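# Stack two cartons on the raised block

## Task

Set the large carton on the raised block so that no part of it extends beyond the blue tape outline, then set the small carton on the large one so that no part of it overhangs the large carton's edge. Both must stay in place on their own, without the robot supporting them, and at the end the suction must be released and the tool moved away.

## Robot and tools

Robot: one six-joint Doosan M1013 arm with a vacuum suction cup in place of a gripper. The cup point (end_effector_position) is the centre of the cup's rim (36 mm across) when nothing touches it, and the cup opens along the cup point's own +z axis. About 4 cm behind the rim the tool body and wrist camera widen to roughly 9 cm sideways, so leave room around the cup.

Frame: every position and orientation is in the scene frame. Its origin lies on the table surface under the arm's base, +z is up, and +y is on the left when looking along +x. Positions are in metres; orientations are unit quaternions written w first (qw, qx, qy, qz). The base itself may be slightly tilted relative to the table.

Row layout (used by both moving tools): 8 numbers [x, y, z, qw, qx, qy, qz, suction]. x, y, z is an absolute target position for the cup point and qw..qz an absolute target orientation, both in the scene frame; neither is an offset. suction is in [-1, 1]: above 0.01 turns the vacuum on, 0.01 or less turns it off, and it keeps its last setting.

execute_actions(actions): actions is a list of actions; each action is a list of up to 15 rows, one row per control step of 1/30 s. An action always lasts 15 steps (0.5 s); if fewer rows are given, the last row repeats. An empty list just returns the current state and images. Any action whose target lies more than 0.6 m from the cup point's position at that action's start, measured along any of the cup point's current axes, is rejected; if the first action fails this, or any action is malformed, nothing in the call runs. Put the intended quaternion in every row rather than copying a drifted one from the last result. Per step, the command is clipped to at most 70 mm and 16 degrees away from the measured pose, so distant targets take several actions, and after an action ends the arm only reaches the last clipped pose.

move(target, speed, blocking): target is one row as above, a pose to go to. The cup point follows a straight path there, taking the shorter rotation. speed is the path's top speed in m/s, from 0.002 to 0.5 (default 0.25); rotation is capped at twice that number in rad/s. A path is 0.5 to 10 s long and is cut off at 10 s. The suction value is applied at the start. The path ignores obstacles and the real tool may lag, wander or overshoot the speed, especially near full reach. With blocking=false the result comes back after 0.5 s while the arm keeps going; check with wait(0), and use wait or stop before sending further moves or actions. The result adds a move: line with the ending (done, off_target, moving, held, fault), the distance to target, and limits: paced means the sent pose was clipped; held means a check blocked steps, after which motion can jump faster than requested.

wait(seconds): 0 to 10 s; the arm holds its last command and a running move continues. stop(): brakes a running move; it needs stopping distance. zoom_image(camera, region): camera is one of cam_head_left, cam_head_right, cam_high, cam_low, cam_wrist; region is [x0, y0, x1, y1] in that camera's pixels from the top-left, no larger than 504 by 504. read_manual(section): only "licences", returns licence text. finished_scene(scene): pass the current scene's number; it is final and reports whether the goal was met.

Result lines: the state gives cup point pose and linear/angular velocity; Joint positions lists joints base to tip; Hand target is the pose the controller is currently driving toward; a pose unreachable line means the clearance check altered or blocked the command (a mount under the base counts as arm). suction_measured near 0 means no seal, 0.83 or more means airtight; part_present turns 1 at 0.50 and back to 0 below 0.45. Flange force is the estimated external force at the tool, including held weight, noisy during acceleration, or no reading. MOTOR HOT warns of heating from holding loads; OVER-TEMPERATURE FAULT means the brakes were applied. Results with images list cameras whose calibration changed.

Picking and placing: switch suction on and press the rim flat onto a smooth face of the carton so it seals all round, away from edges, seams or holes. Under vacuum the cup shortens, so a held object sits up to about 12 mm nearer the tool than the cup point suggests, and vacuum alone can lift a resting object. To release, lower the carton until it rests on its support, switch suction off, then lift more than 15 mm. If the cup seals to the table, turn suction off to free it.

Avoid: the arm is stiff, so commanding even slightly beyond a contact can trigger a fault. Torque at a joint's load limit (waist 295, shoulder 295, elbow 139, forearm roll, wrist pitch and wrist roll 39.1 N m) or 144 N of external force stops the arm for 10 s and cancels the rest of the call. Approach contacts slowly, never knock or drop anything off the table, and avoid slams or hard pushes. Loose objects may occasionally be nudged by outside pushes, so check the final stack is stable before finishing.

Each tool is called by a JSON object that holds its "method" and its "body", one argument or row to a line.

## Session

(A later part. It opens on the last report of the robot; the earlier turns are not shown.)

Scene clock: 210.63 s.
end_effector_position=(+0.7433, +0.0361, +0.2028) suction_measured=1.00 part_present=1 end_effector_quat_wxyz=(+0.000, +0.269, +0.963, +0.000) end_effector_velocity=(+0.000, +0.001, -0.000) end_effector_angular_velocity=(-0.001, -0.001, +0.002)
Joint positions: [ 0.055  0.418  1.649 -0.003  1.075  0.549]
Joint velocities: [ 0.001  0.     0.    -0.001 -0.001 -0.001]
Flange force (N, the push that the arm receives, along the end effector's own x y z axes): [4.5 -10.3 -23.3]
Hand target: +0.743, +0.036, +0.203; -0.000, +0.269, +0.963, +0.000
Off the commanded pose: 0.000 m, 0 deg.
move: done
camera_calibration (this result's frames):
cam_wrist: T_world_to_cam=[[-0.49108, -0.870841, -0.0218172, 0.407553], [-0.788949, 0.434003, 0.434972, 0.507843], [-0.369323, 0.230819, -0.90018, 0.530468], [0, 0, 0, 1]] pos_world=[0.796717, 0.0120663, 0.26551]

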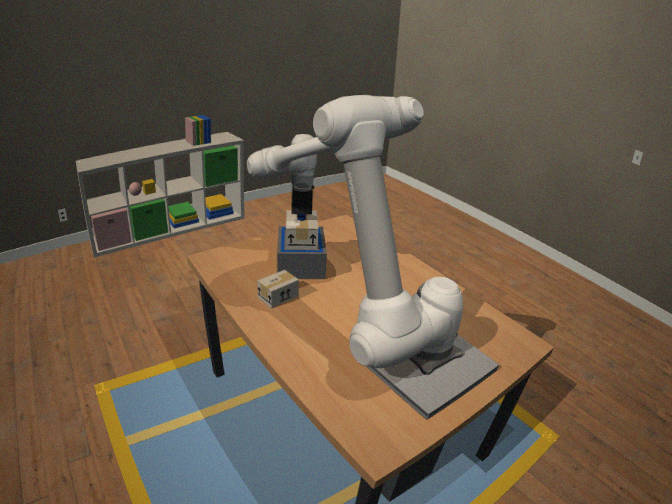

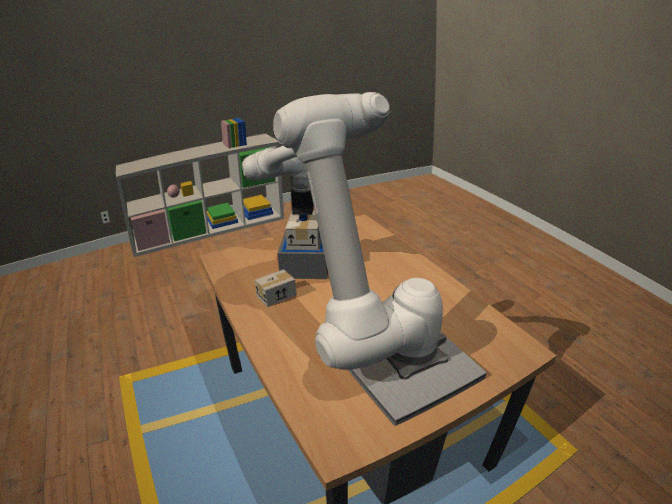

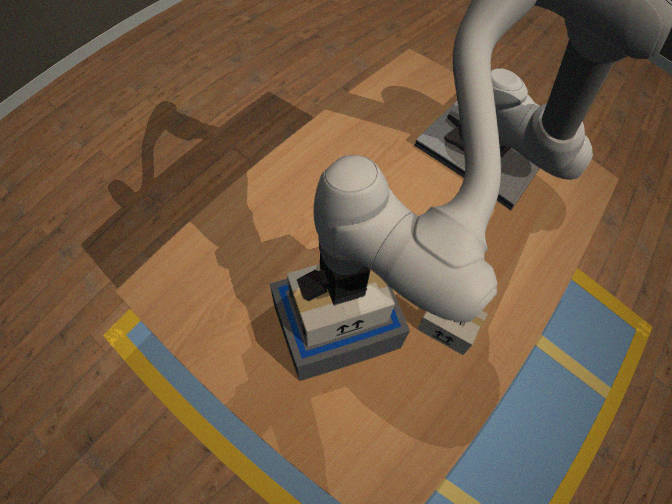

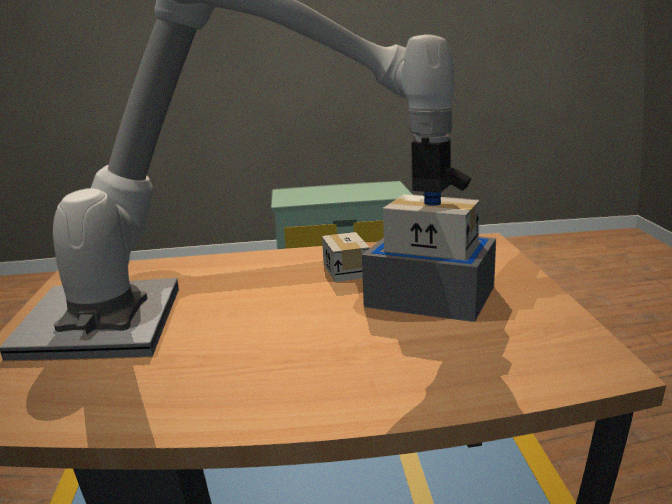

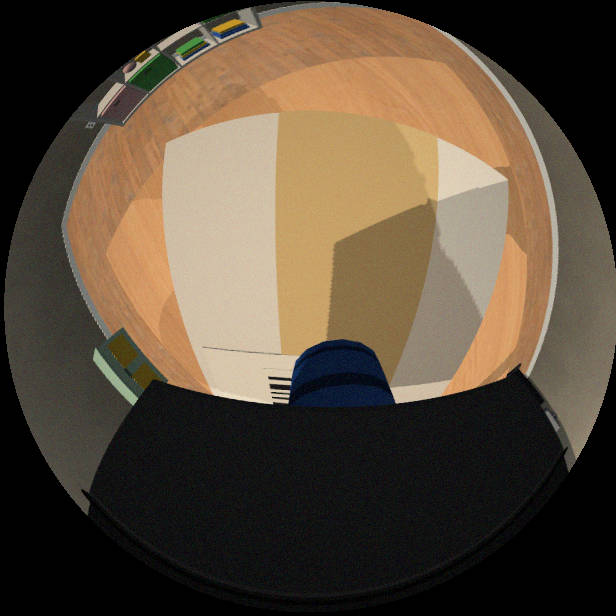

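{"method": "execute_actions", "body": {
  "actions": [
    [[0.7433, 0.0362, 0.2031, 0, 0.26892, 0.96316, 0, -1]]
  ]
}}

{"method": "move", "body": {
  "target": [0.7433, 0.0362, 0.285, 0, 0.26892, 0.96316, 0, -1],
  "speed": 0.15
}}

{"method": "move", "body": {
  "target": [0.5683, 0.2498, 0.165, 0, 0.65738, 0.75356, 0, -1],
  "speed": 0.35
}}

Scene clock: 235.63 s.
end_effector_position=(+0.7433, +0.0362, +0.2030) suction_measured=0.00 part_present=0 end_effector_quat_wxyz=(-0.000, +0.269, +0.963, -0.000) end_effector_velocity=(-0.000, +0.000, +0.000) end_effector_angular_velocity=(+0.001, +0.000, -0.000)
Joint positions: [ 0.055  0.418  1.648 -0.003  1.075  0.549]
Joint velocities: [ 0.    -0.001  0.001  0.001  0.     0.   ]
Flange force (N, the push that the arm receives, along the end effector's own x y z axes): [5.7 -10.5 -35.2]
Hand target: +0.743, +0.036, +0.203; -0.000, +0.269, +0.963, -0.000
Off the commanded pose: 0.000 m, 0 deg.
camera_calibration (this result's frames):
cam_wrist: T_world_to_cam=[[-0.491021, -0.870878, -0.0216557, 0.40752], [-0.788841, 0.433944, 0.435228, 0.507604], [-0.369633, 0.230789, -0.90006, 0.530792], [0, 0, 0, 1]] pos_world=[0.796718, 0.0121272, 0.265646]

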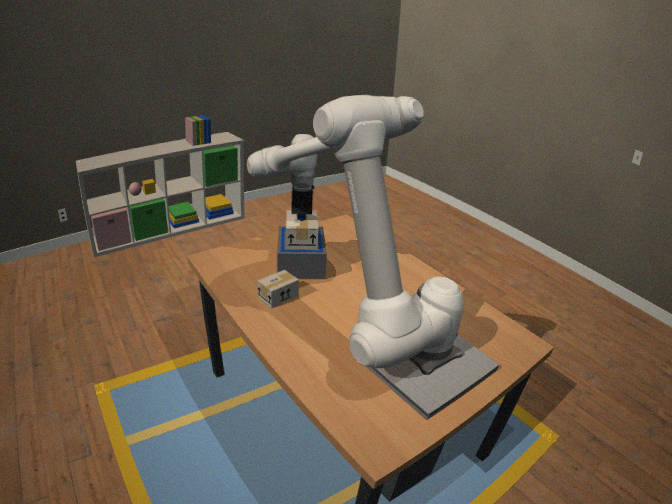

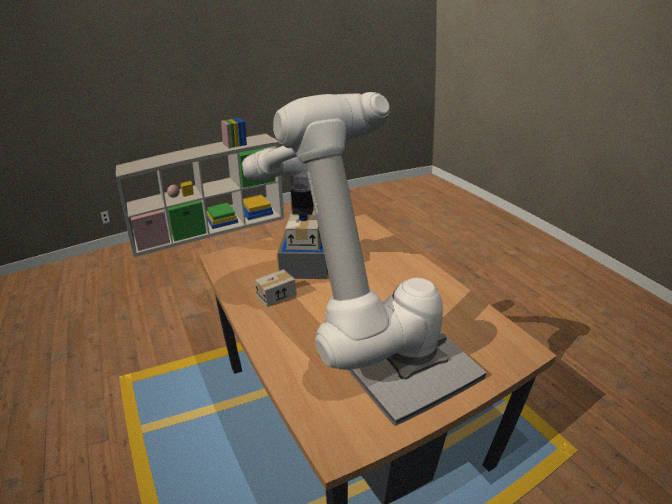

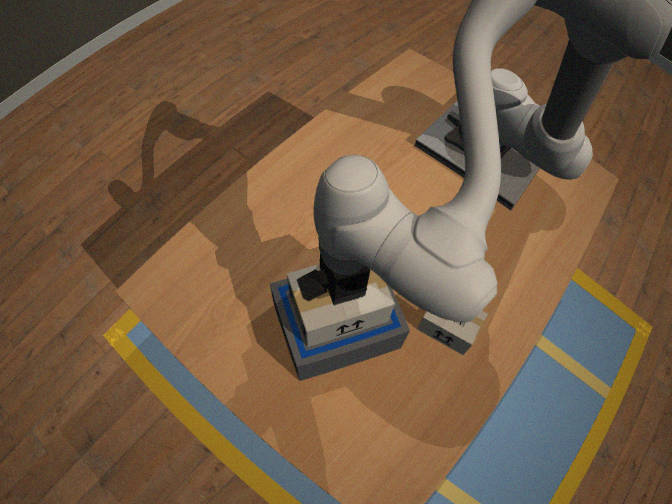

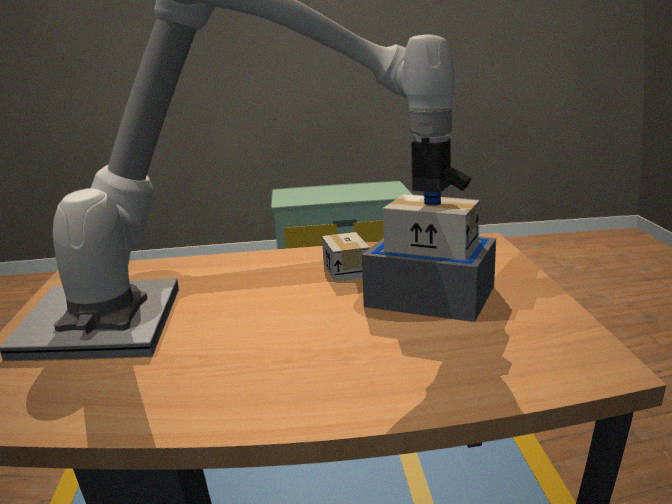

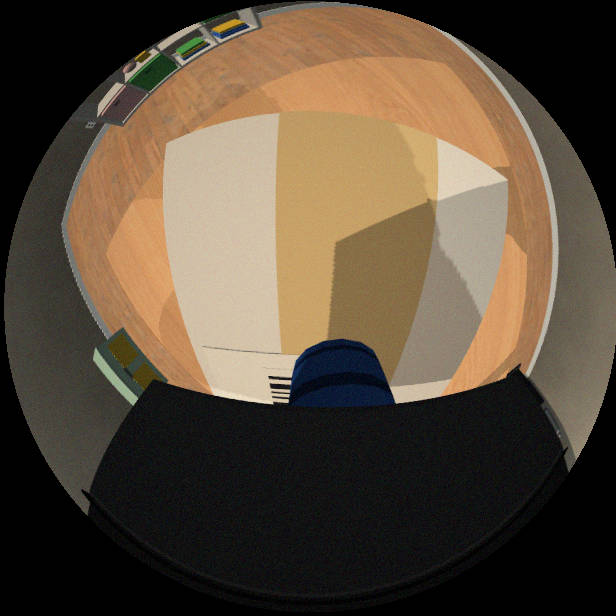

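Scene clock: 236.50 s.
end_effector_position=(+0.7433, +0.0362, +0.2849) suction_measured=0.00 part_present=0 end_effector_quat_wxyz=(-0.000, +0.269, +0.963, +0.000) end_effector_velocity=(-0.000, +0.000, +0.000) end_effector_angular_velocity=(+0.001, -0.000, -0.001)
Joint positions: [ 0.056  0.363  1.568 -0.002  1.211  0.549]
Joint velocities: [ 0.    -0.    -0.     0.001  0.     0.   ]
Flange force (N, the push that the arm receives, along the end effector's own x y z axes): [4.4 -5.5 0.4]
Hand target: +0.743, +0.036, +0.285; -0.000, +0.269, +0.963, +0.000
Off the commanded pose: 0.000 m, 0 deg.
move: done
camera_calibration (this result's frames):
cam_wrist: T_world_to_cam=[[-0.491142, -0.870808, -0.0217726, 0.409432], [-0.788826, 0.434023, 0.435176, 0.471917], [-0.369505, 0.230908, -0.900082, 0.604446], [0, 0, 0, 1]] pos_world=[0.796695, 0.0121424, 0.347598]

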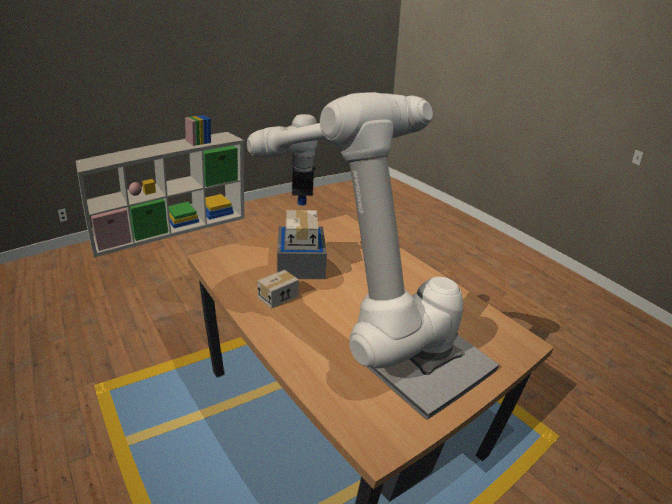

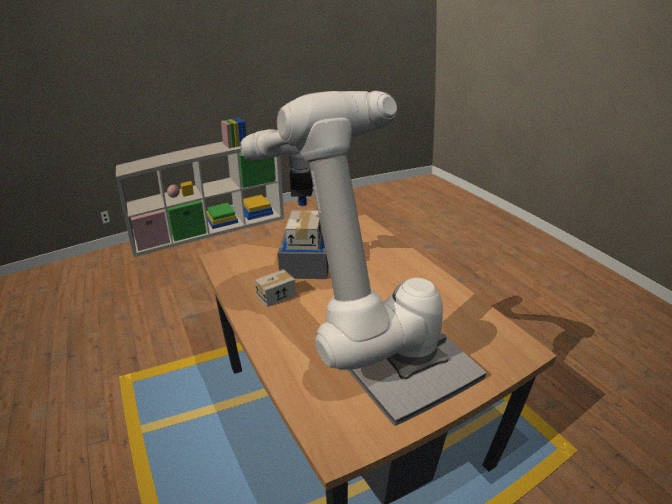

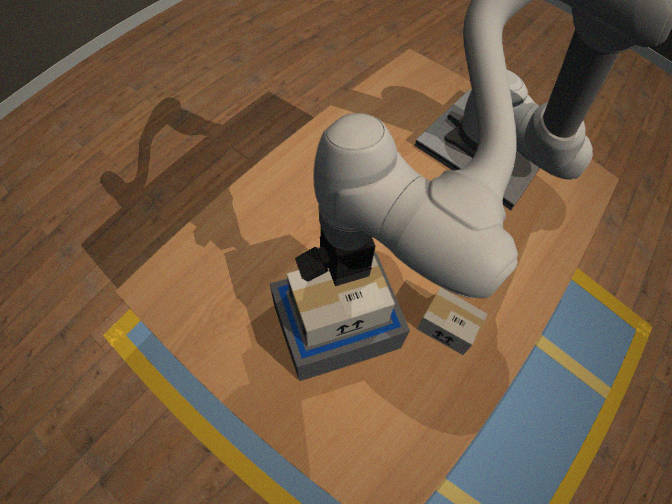

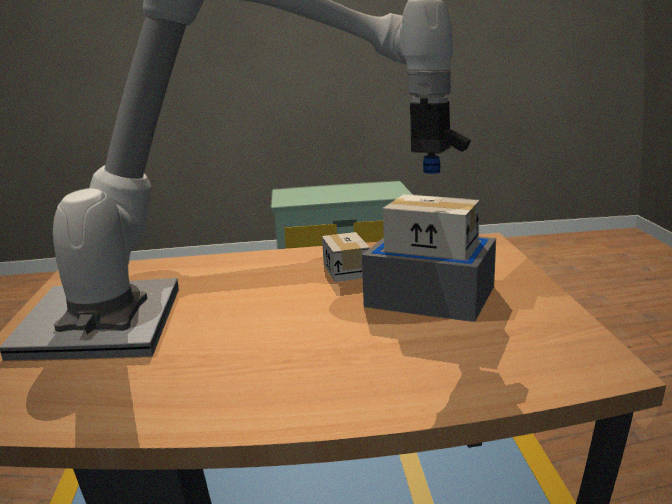

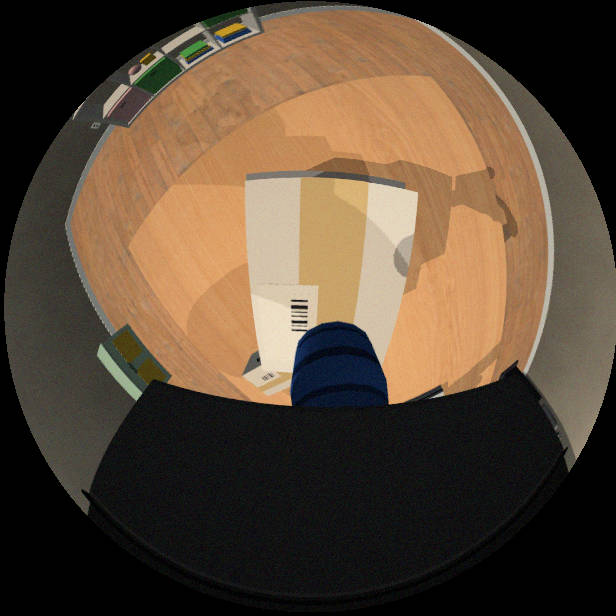

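Scene clock: 238.20 s.
end_effector_position=(+0.5683, +0.2496, +0.1651) suction_measured=0.00 part_present=0 end_effector_quat_wxyz=(+0.000, +0.657, +0.754, +0.000) end_effector_velocity=(-0.000, -0.001, -0.002) end_effector_angular_velocity=(-0.002, +0.002, +0.000)
Joint positions: [ 0.411  0.28   1.93  -0.002  0.932  1.796]
Joint velocities: [-0.     0.003  0.    -0.001 -0.     0.   ]
Flange force (N, the push that the arm receives, along the end effector's own x y z axes): [-1.6 -10.7 -4.2]
Hand target: +0.568, +0.250, +0.165; -0.000, +0.657, +0.754, -0.000
Off the commanded pose: 0.000 m, 0 deg.
move: done
camera_calibration (this result's frames):
cam_wrist: T_world_to_cam=[[-0.985815, -0.166399, -0.0219061, 0.612023], [-0.159245, 0.886136, 0.435206, -0.177207], [-0.053006, 0.432521, -0.900065, 0.152515], [0, 0, 0, 1]] pos_world=[0.583207, 0.192904, 0.227802]

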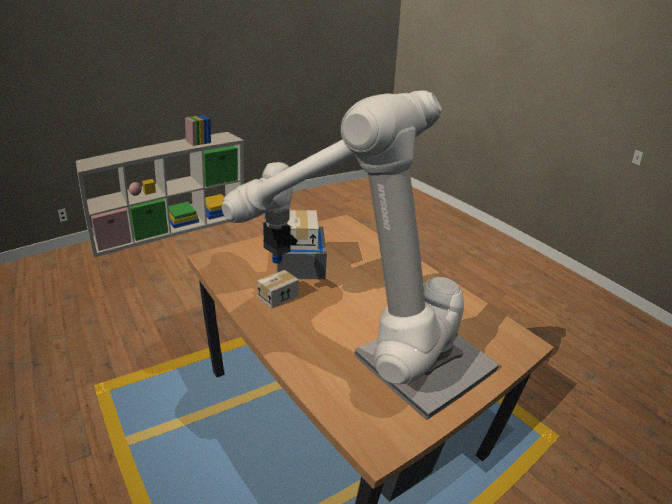

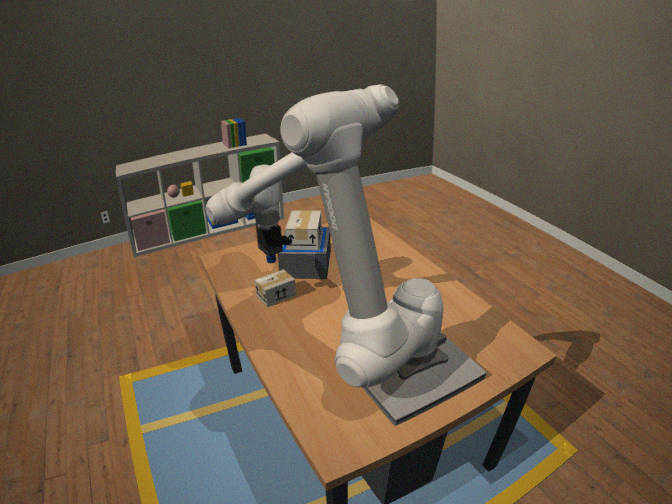

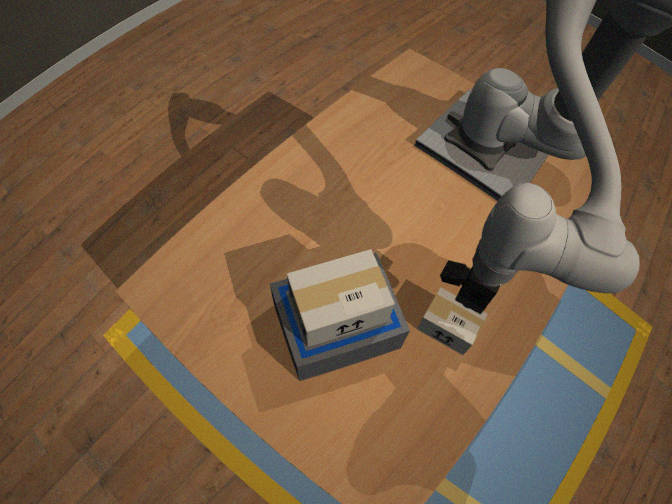

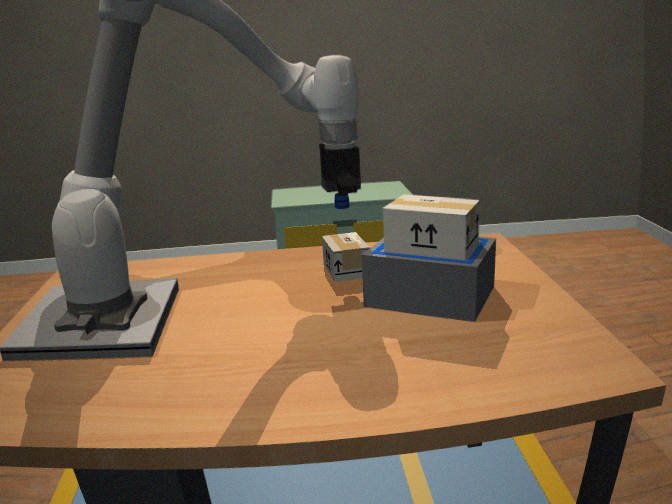

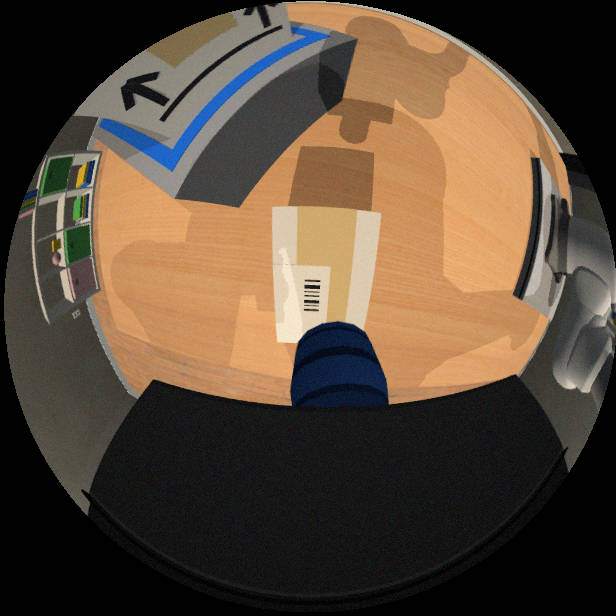

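{"method": "zoom_image", "body": {
  "camera": "cam_wrist",
  "region": [255, 195, 405, 355]
}}

Region (255, 195, 405, 355) of cam_wrist's 616x616 image, scaled by 3.150, with more detail than that image has; it fills the left 472 columns of this view, and the rest is white.

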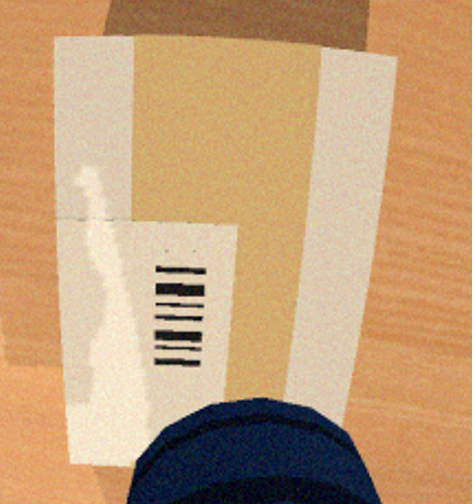

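{"method": "move", "body": {
  "target": [0.5714, 0.2470, 0.089, 0, 0.65967, 0.75155, 0, 1],
  "speed": 0.14
}}

{"method": "move", "body": {
  "target": [0.5714, 0.2470, 0.070, 0, 0.65967, 0.75155, 0, 1],
  "speed": 0.03
}}

Scene clock: 256.07 s.
end_effector_position=(+0.5714, +0.2470, +0.0891) suction_measured=0.00 part_present=0 end_effector_quat_wxyz=(+0.000, +0.660, +0.752, +0.000) end_effector_velocity=(+0.000, +0.000, +0.001) end_effector_angular_velocity=(+0.003, -0.001, -0.003)
Joint positions: [ 0.405  0.369  1.98  -0.003  0.794  1.797]
Joint velocities: [-0.001 -0.001  0.     0.003 -0.001  0.   ]
Flange force (N, the push that the arm receives, along the end effector's own x y z axes): [-3.2 -8.2 -6.3]
Hand target: +0.571, +0.247, +0.089; +0.000, +0.660, +0.752, -0.000
Off the commanded pose: 0.000 m, 0 deg.
move: done
camera_calibration (this result's frames):
cam_wrist: T_world_to_cam=[[-0.986799, -0.160474, -0.0218012, 0.612061], [-0.153881, 0.887151, 0.435066, -0.144675], [-0.050476, 0.432678, -0.900134, 0.0838971], [0, 0, 0, 1]] pos_world=[0.585953, 0.190268, 0.151805]

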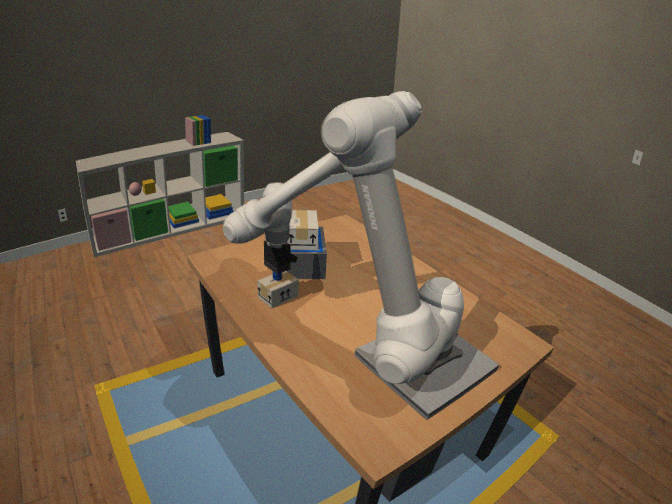

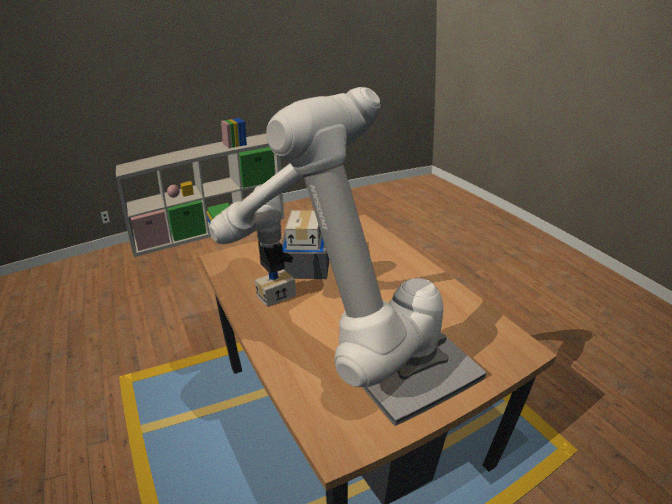

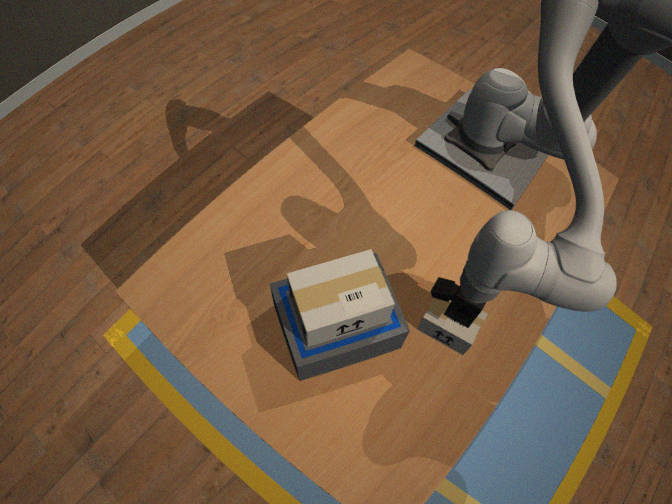

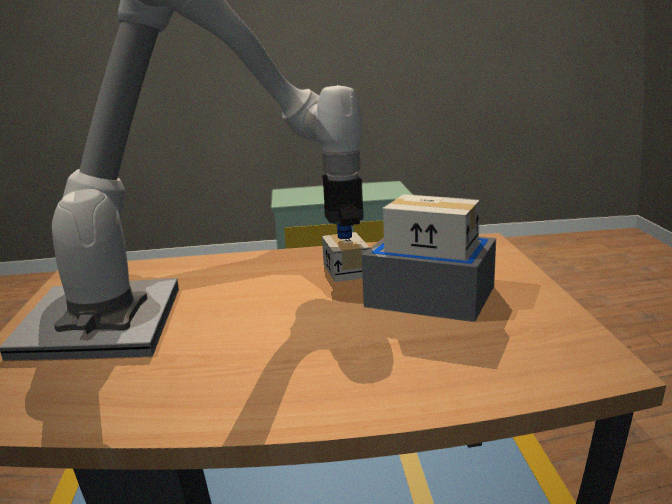

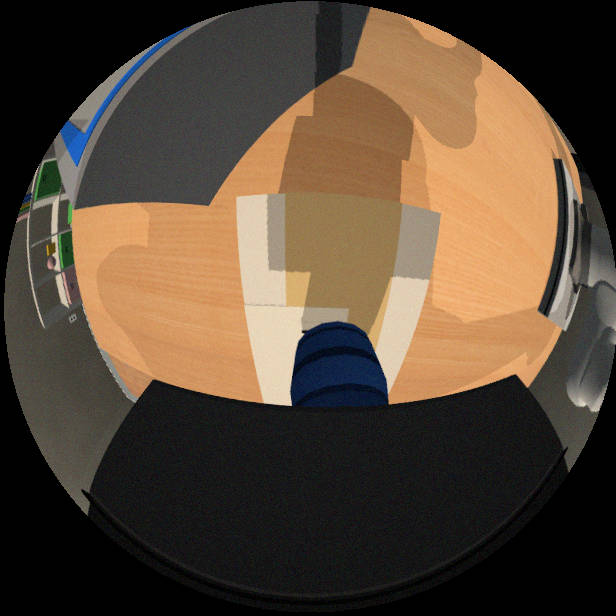

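Scene clock: 256.93 s.
end_effector_position=(+0.5714, +0.2470, +0.0700) suction_measured=1.00 part_present=1 end_effector_quat_wxyz=(+0.000, +0.660, +0.752, +0.000) end_effector_velocity=(+0.000, -0.000, +0.000) end_effector_angular_velocity=(+0.000, -0.001, -0.001)
Joint positions: [ 0.405  0.393  1.99  -0.003  0.76   1.797]
Joint velocities: [-0.001 -0.001 -0.    -0.    -0.     0.   ]
Flange force (N, the push that the arm receives, along the end effector's own x y z axes): [-1.7 -5.1 -0.9]
Hand target: +0.571, +0.247, +0.070; +0.000, +0.660, +0.752, -0.000
Off the commanded pose: 0.000 m, 0 deg.
move: done
camera_calibration (this result's frames):
cam_wrist: T_world_to_cam=[[-0.986807, -0.160436, -0.0217493, 0.611633], [-0.153823, 0.887147, 0.435096, -0.136405], [-0.0505102, 0.432701, -0.900121, 0.0667418], [0, 0, 0, 1]] pos_world=[0.585952, 0.19026, 0.132727]

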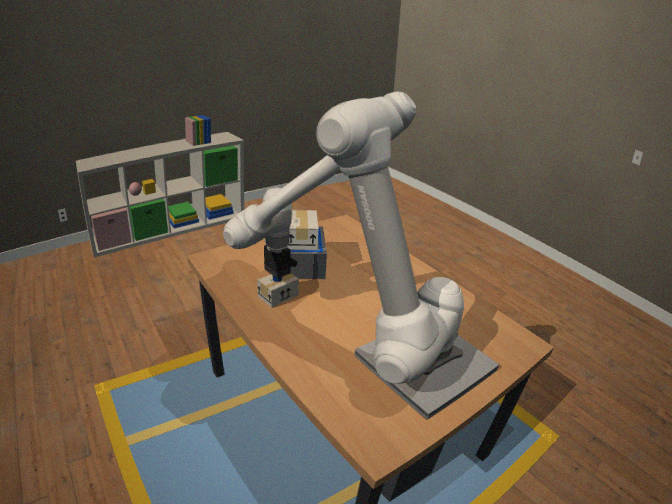

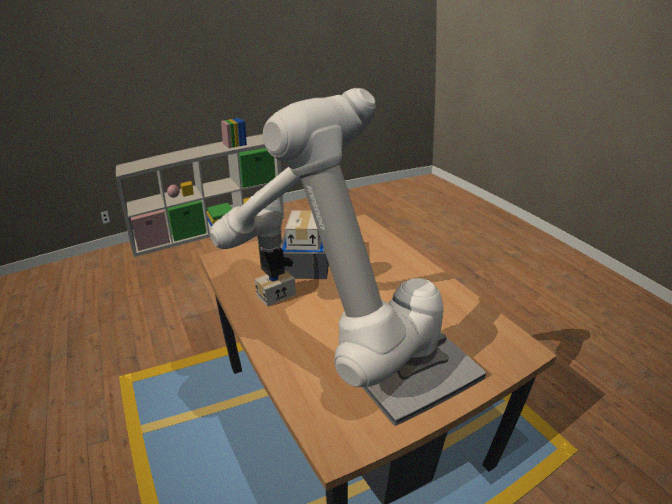

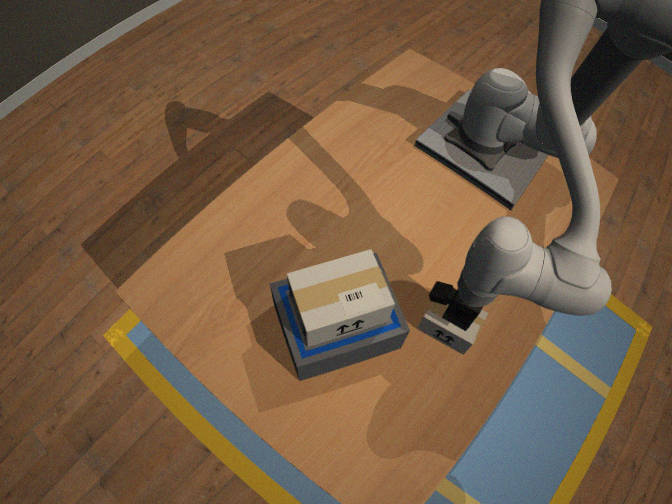

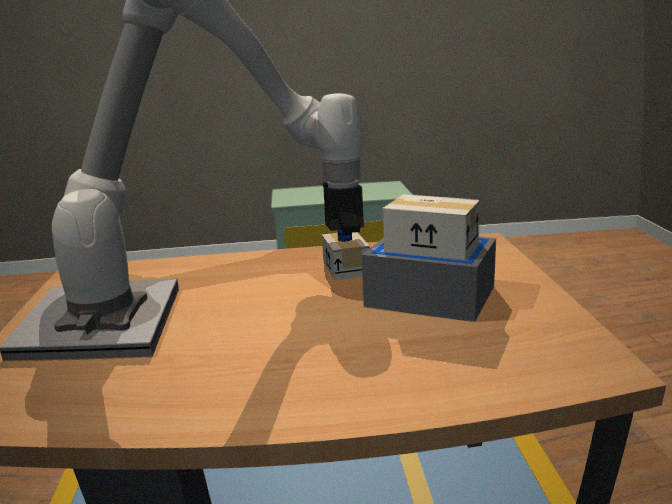

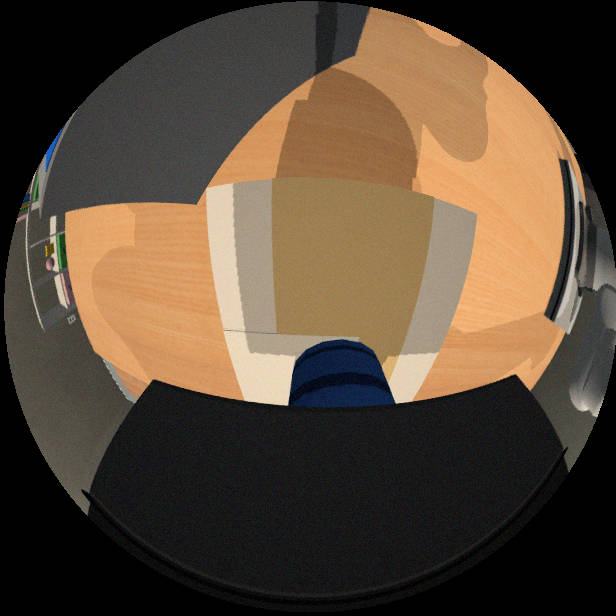

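{"method": "move", "body": {
  "target": [0.582, 0.235, 0.305, 0, 0.60, 0.80, 0, 1],
  "speed": 0.3
}}

{"method": "move", "body": {
  "target": [0.7433, 0.0362, 0.287, 0, 0.26892, 0.96316, 0, 1],
  "speed": 0.3
}}

{"method": "zoom_image", "body": {
  "camera": "cam_low",
  "region": [370, 140, 500, 270]
}}

{"method": "zoom_image", "body": {
  "camera": "cam_high",
  "region": [260, 200, 420, 370]
}}

{"method": "zoom_image", "body": {
  "camera": "cam_head_left",
  "region": [262, 170, 342, 260]
}}

Scene clock: 267.30 s.
end_effector_position=(+0.5820, +0.2350, +0.3048) suction_measured=1.00 part_present=1 end_effector_quat_wxyz=(-0.000, +0.600, +0.800, +0.000) end_effector_velocity=(-0.001, +0.000, -0.001) end_effector_angular_velocity=(-0.001, +0.004, +0.002)
Joint positions: [ 0.382  0.176  1.777 -0.002  1.189  1.618]
Joint velocities: [ 0.001  0.002  0.     0.     0.002 -0.001]
Flange force (N, the push that the arm receives, along the end effector's own x y z axes): [0.6 -6.7 3.1]
Hand target: +0.582, +0.235, +0.305; -0.000, +0.600, +0.800, +0.000
Off the commanded pose: 0.000 m, 0 deg.
move: done
camera_calibration (this result's frames):
cam_wrist: T_world_to_cam=[[-0.950574, -0.309736, -0.0217277, 0.639257], [-0.28792, 0.853099, 0.435114, -0.140263], [-0.116234, 0.419864, -0.900113, 0.325062], [0, 0, 0, 1]] pos_world=[0.605061, 0.181177, 0.367513]

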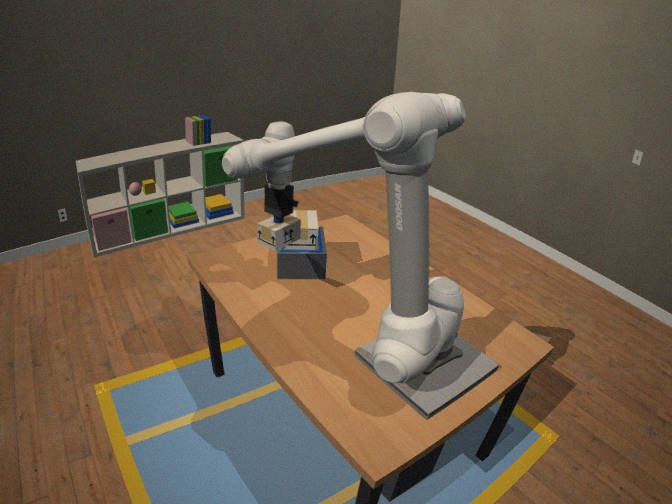

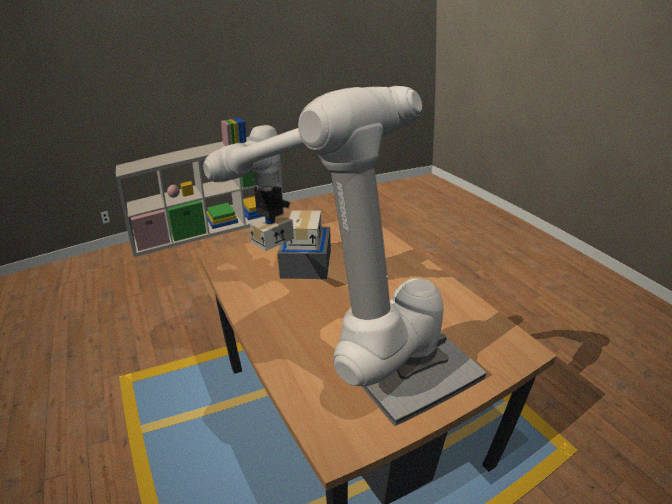

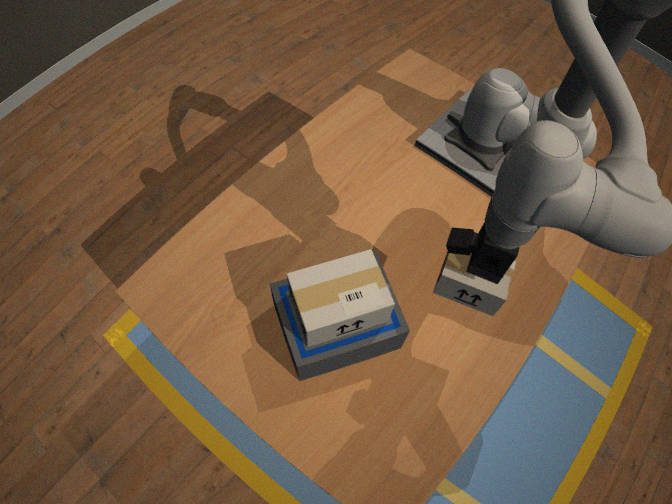

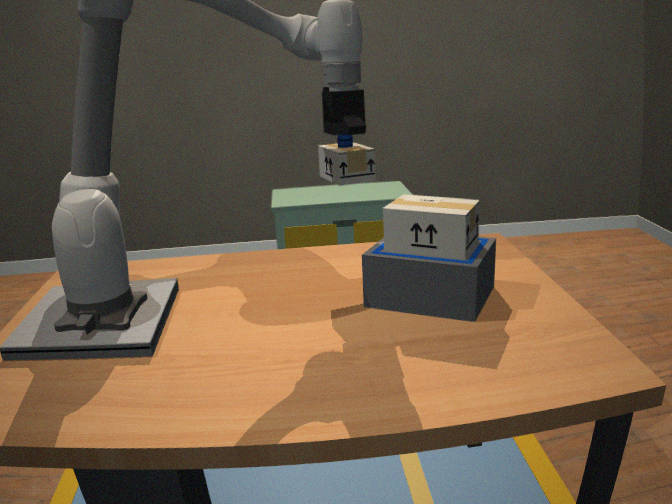

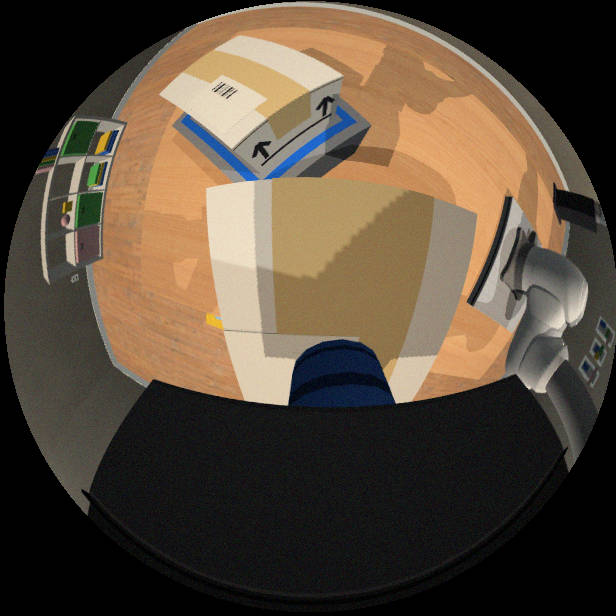

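Scene clock: 268.93 s.
end_effector_position=(+0.7433, +0.0364, +0.2871) suction_measured=1.00 part_present=1 end_effector_quat_wxyz=(+0.000, +0.269, +0.963, -0.000) end_effector_velocity=(+0.001, +0.001, +0.000) end_effector_angular_velocity=(+0.000, -0.003, +0.003)
Joint positions: [ 0.056  0.362  1.565 -0.002  1.214  0.55 ]
Joint velocities: [ 0.001  0.    -0.001  0.    -0.002 -0.002]
Flange force (N, the push that the arm receives, along the end effector's own x y z axes): [4.2 -2.9 2.5]
Hand target: +0.743, +0.036, +0.287; +0.000, +0.269, +0.963, -0.000
Off the commanded pose: 0.000 m, 0 deg.
move: done
camera_calibration (this result's frames):
cam_wrist: T_world_to_cam=[[-0.491002, -0.870887, -0.0217362, 0.40953], [-0.788964, 0.433957, 0.434991, 0.470994], [-0.369395, 0.23073, -0.900172, 0.606361], [0, 0, 0, 1]] pos_world=[0.796664, 0.0123572, 0.349853]

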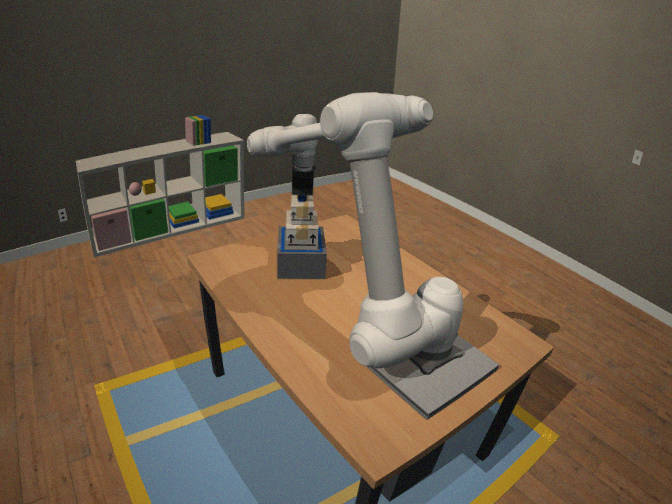

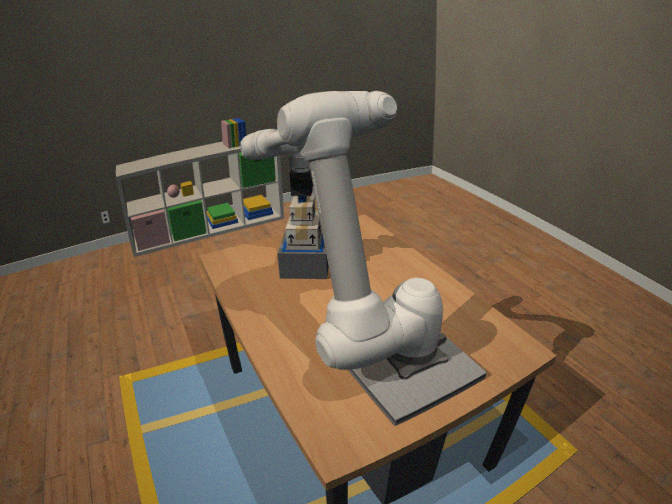

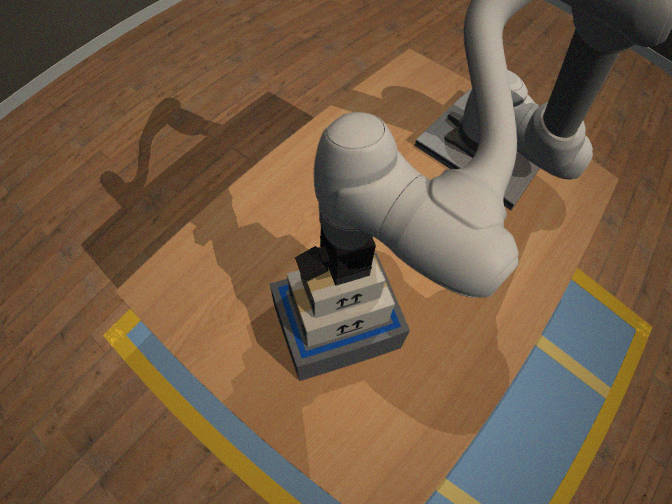

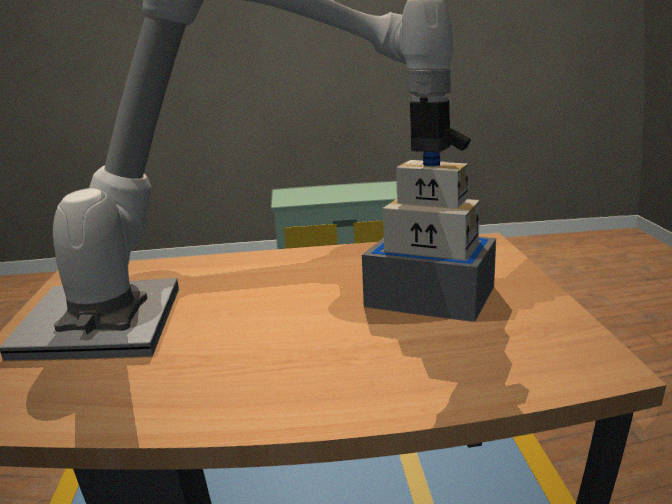

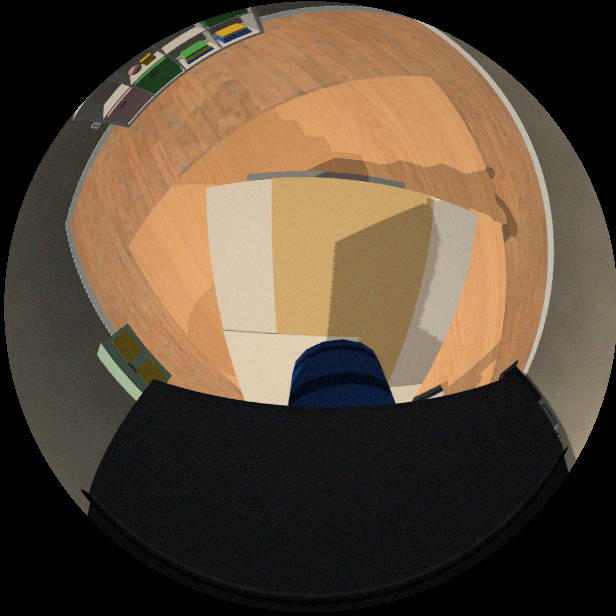

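Region (370, 140, 500, 270) of cam_low's 672x504 image, scaled by 3.877, with more detail than that image has.

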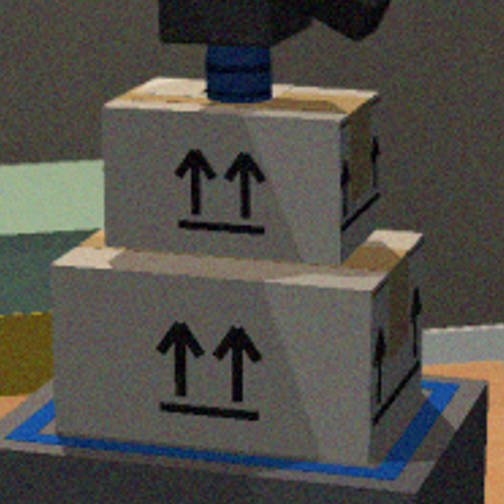

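Region (260, 200, 420, 370) of cam_high's 672x504 image, scaled by 2.965, with more detail than that image has; it fills the left 474 columns of this view, and the rest is white.

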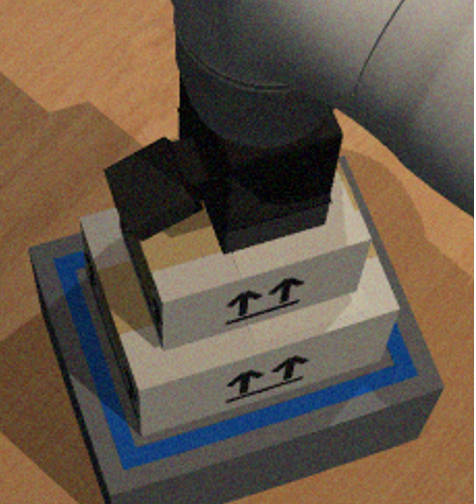

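Region (262, 170, 342, 260) of cam_head_left's 672x504 image, scaled by 5.600, with more detail than that image has.

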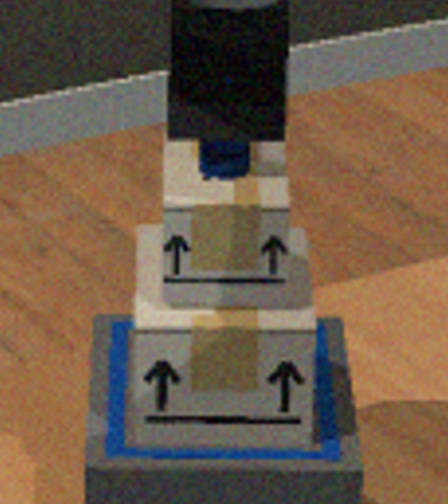

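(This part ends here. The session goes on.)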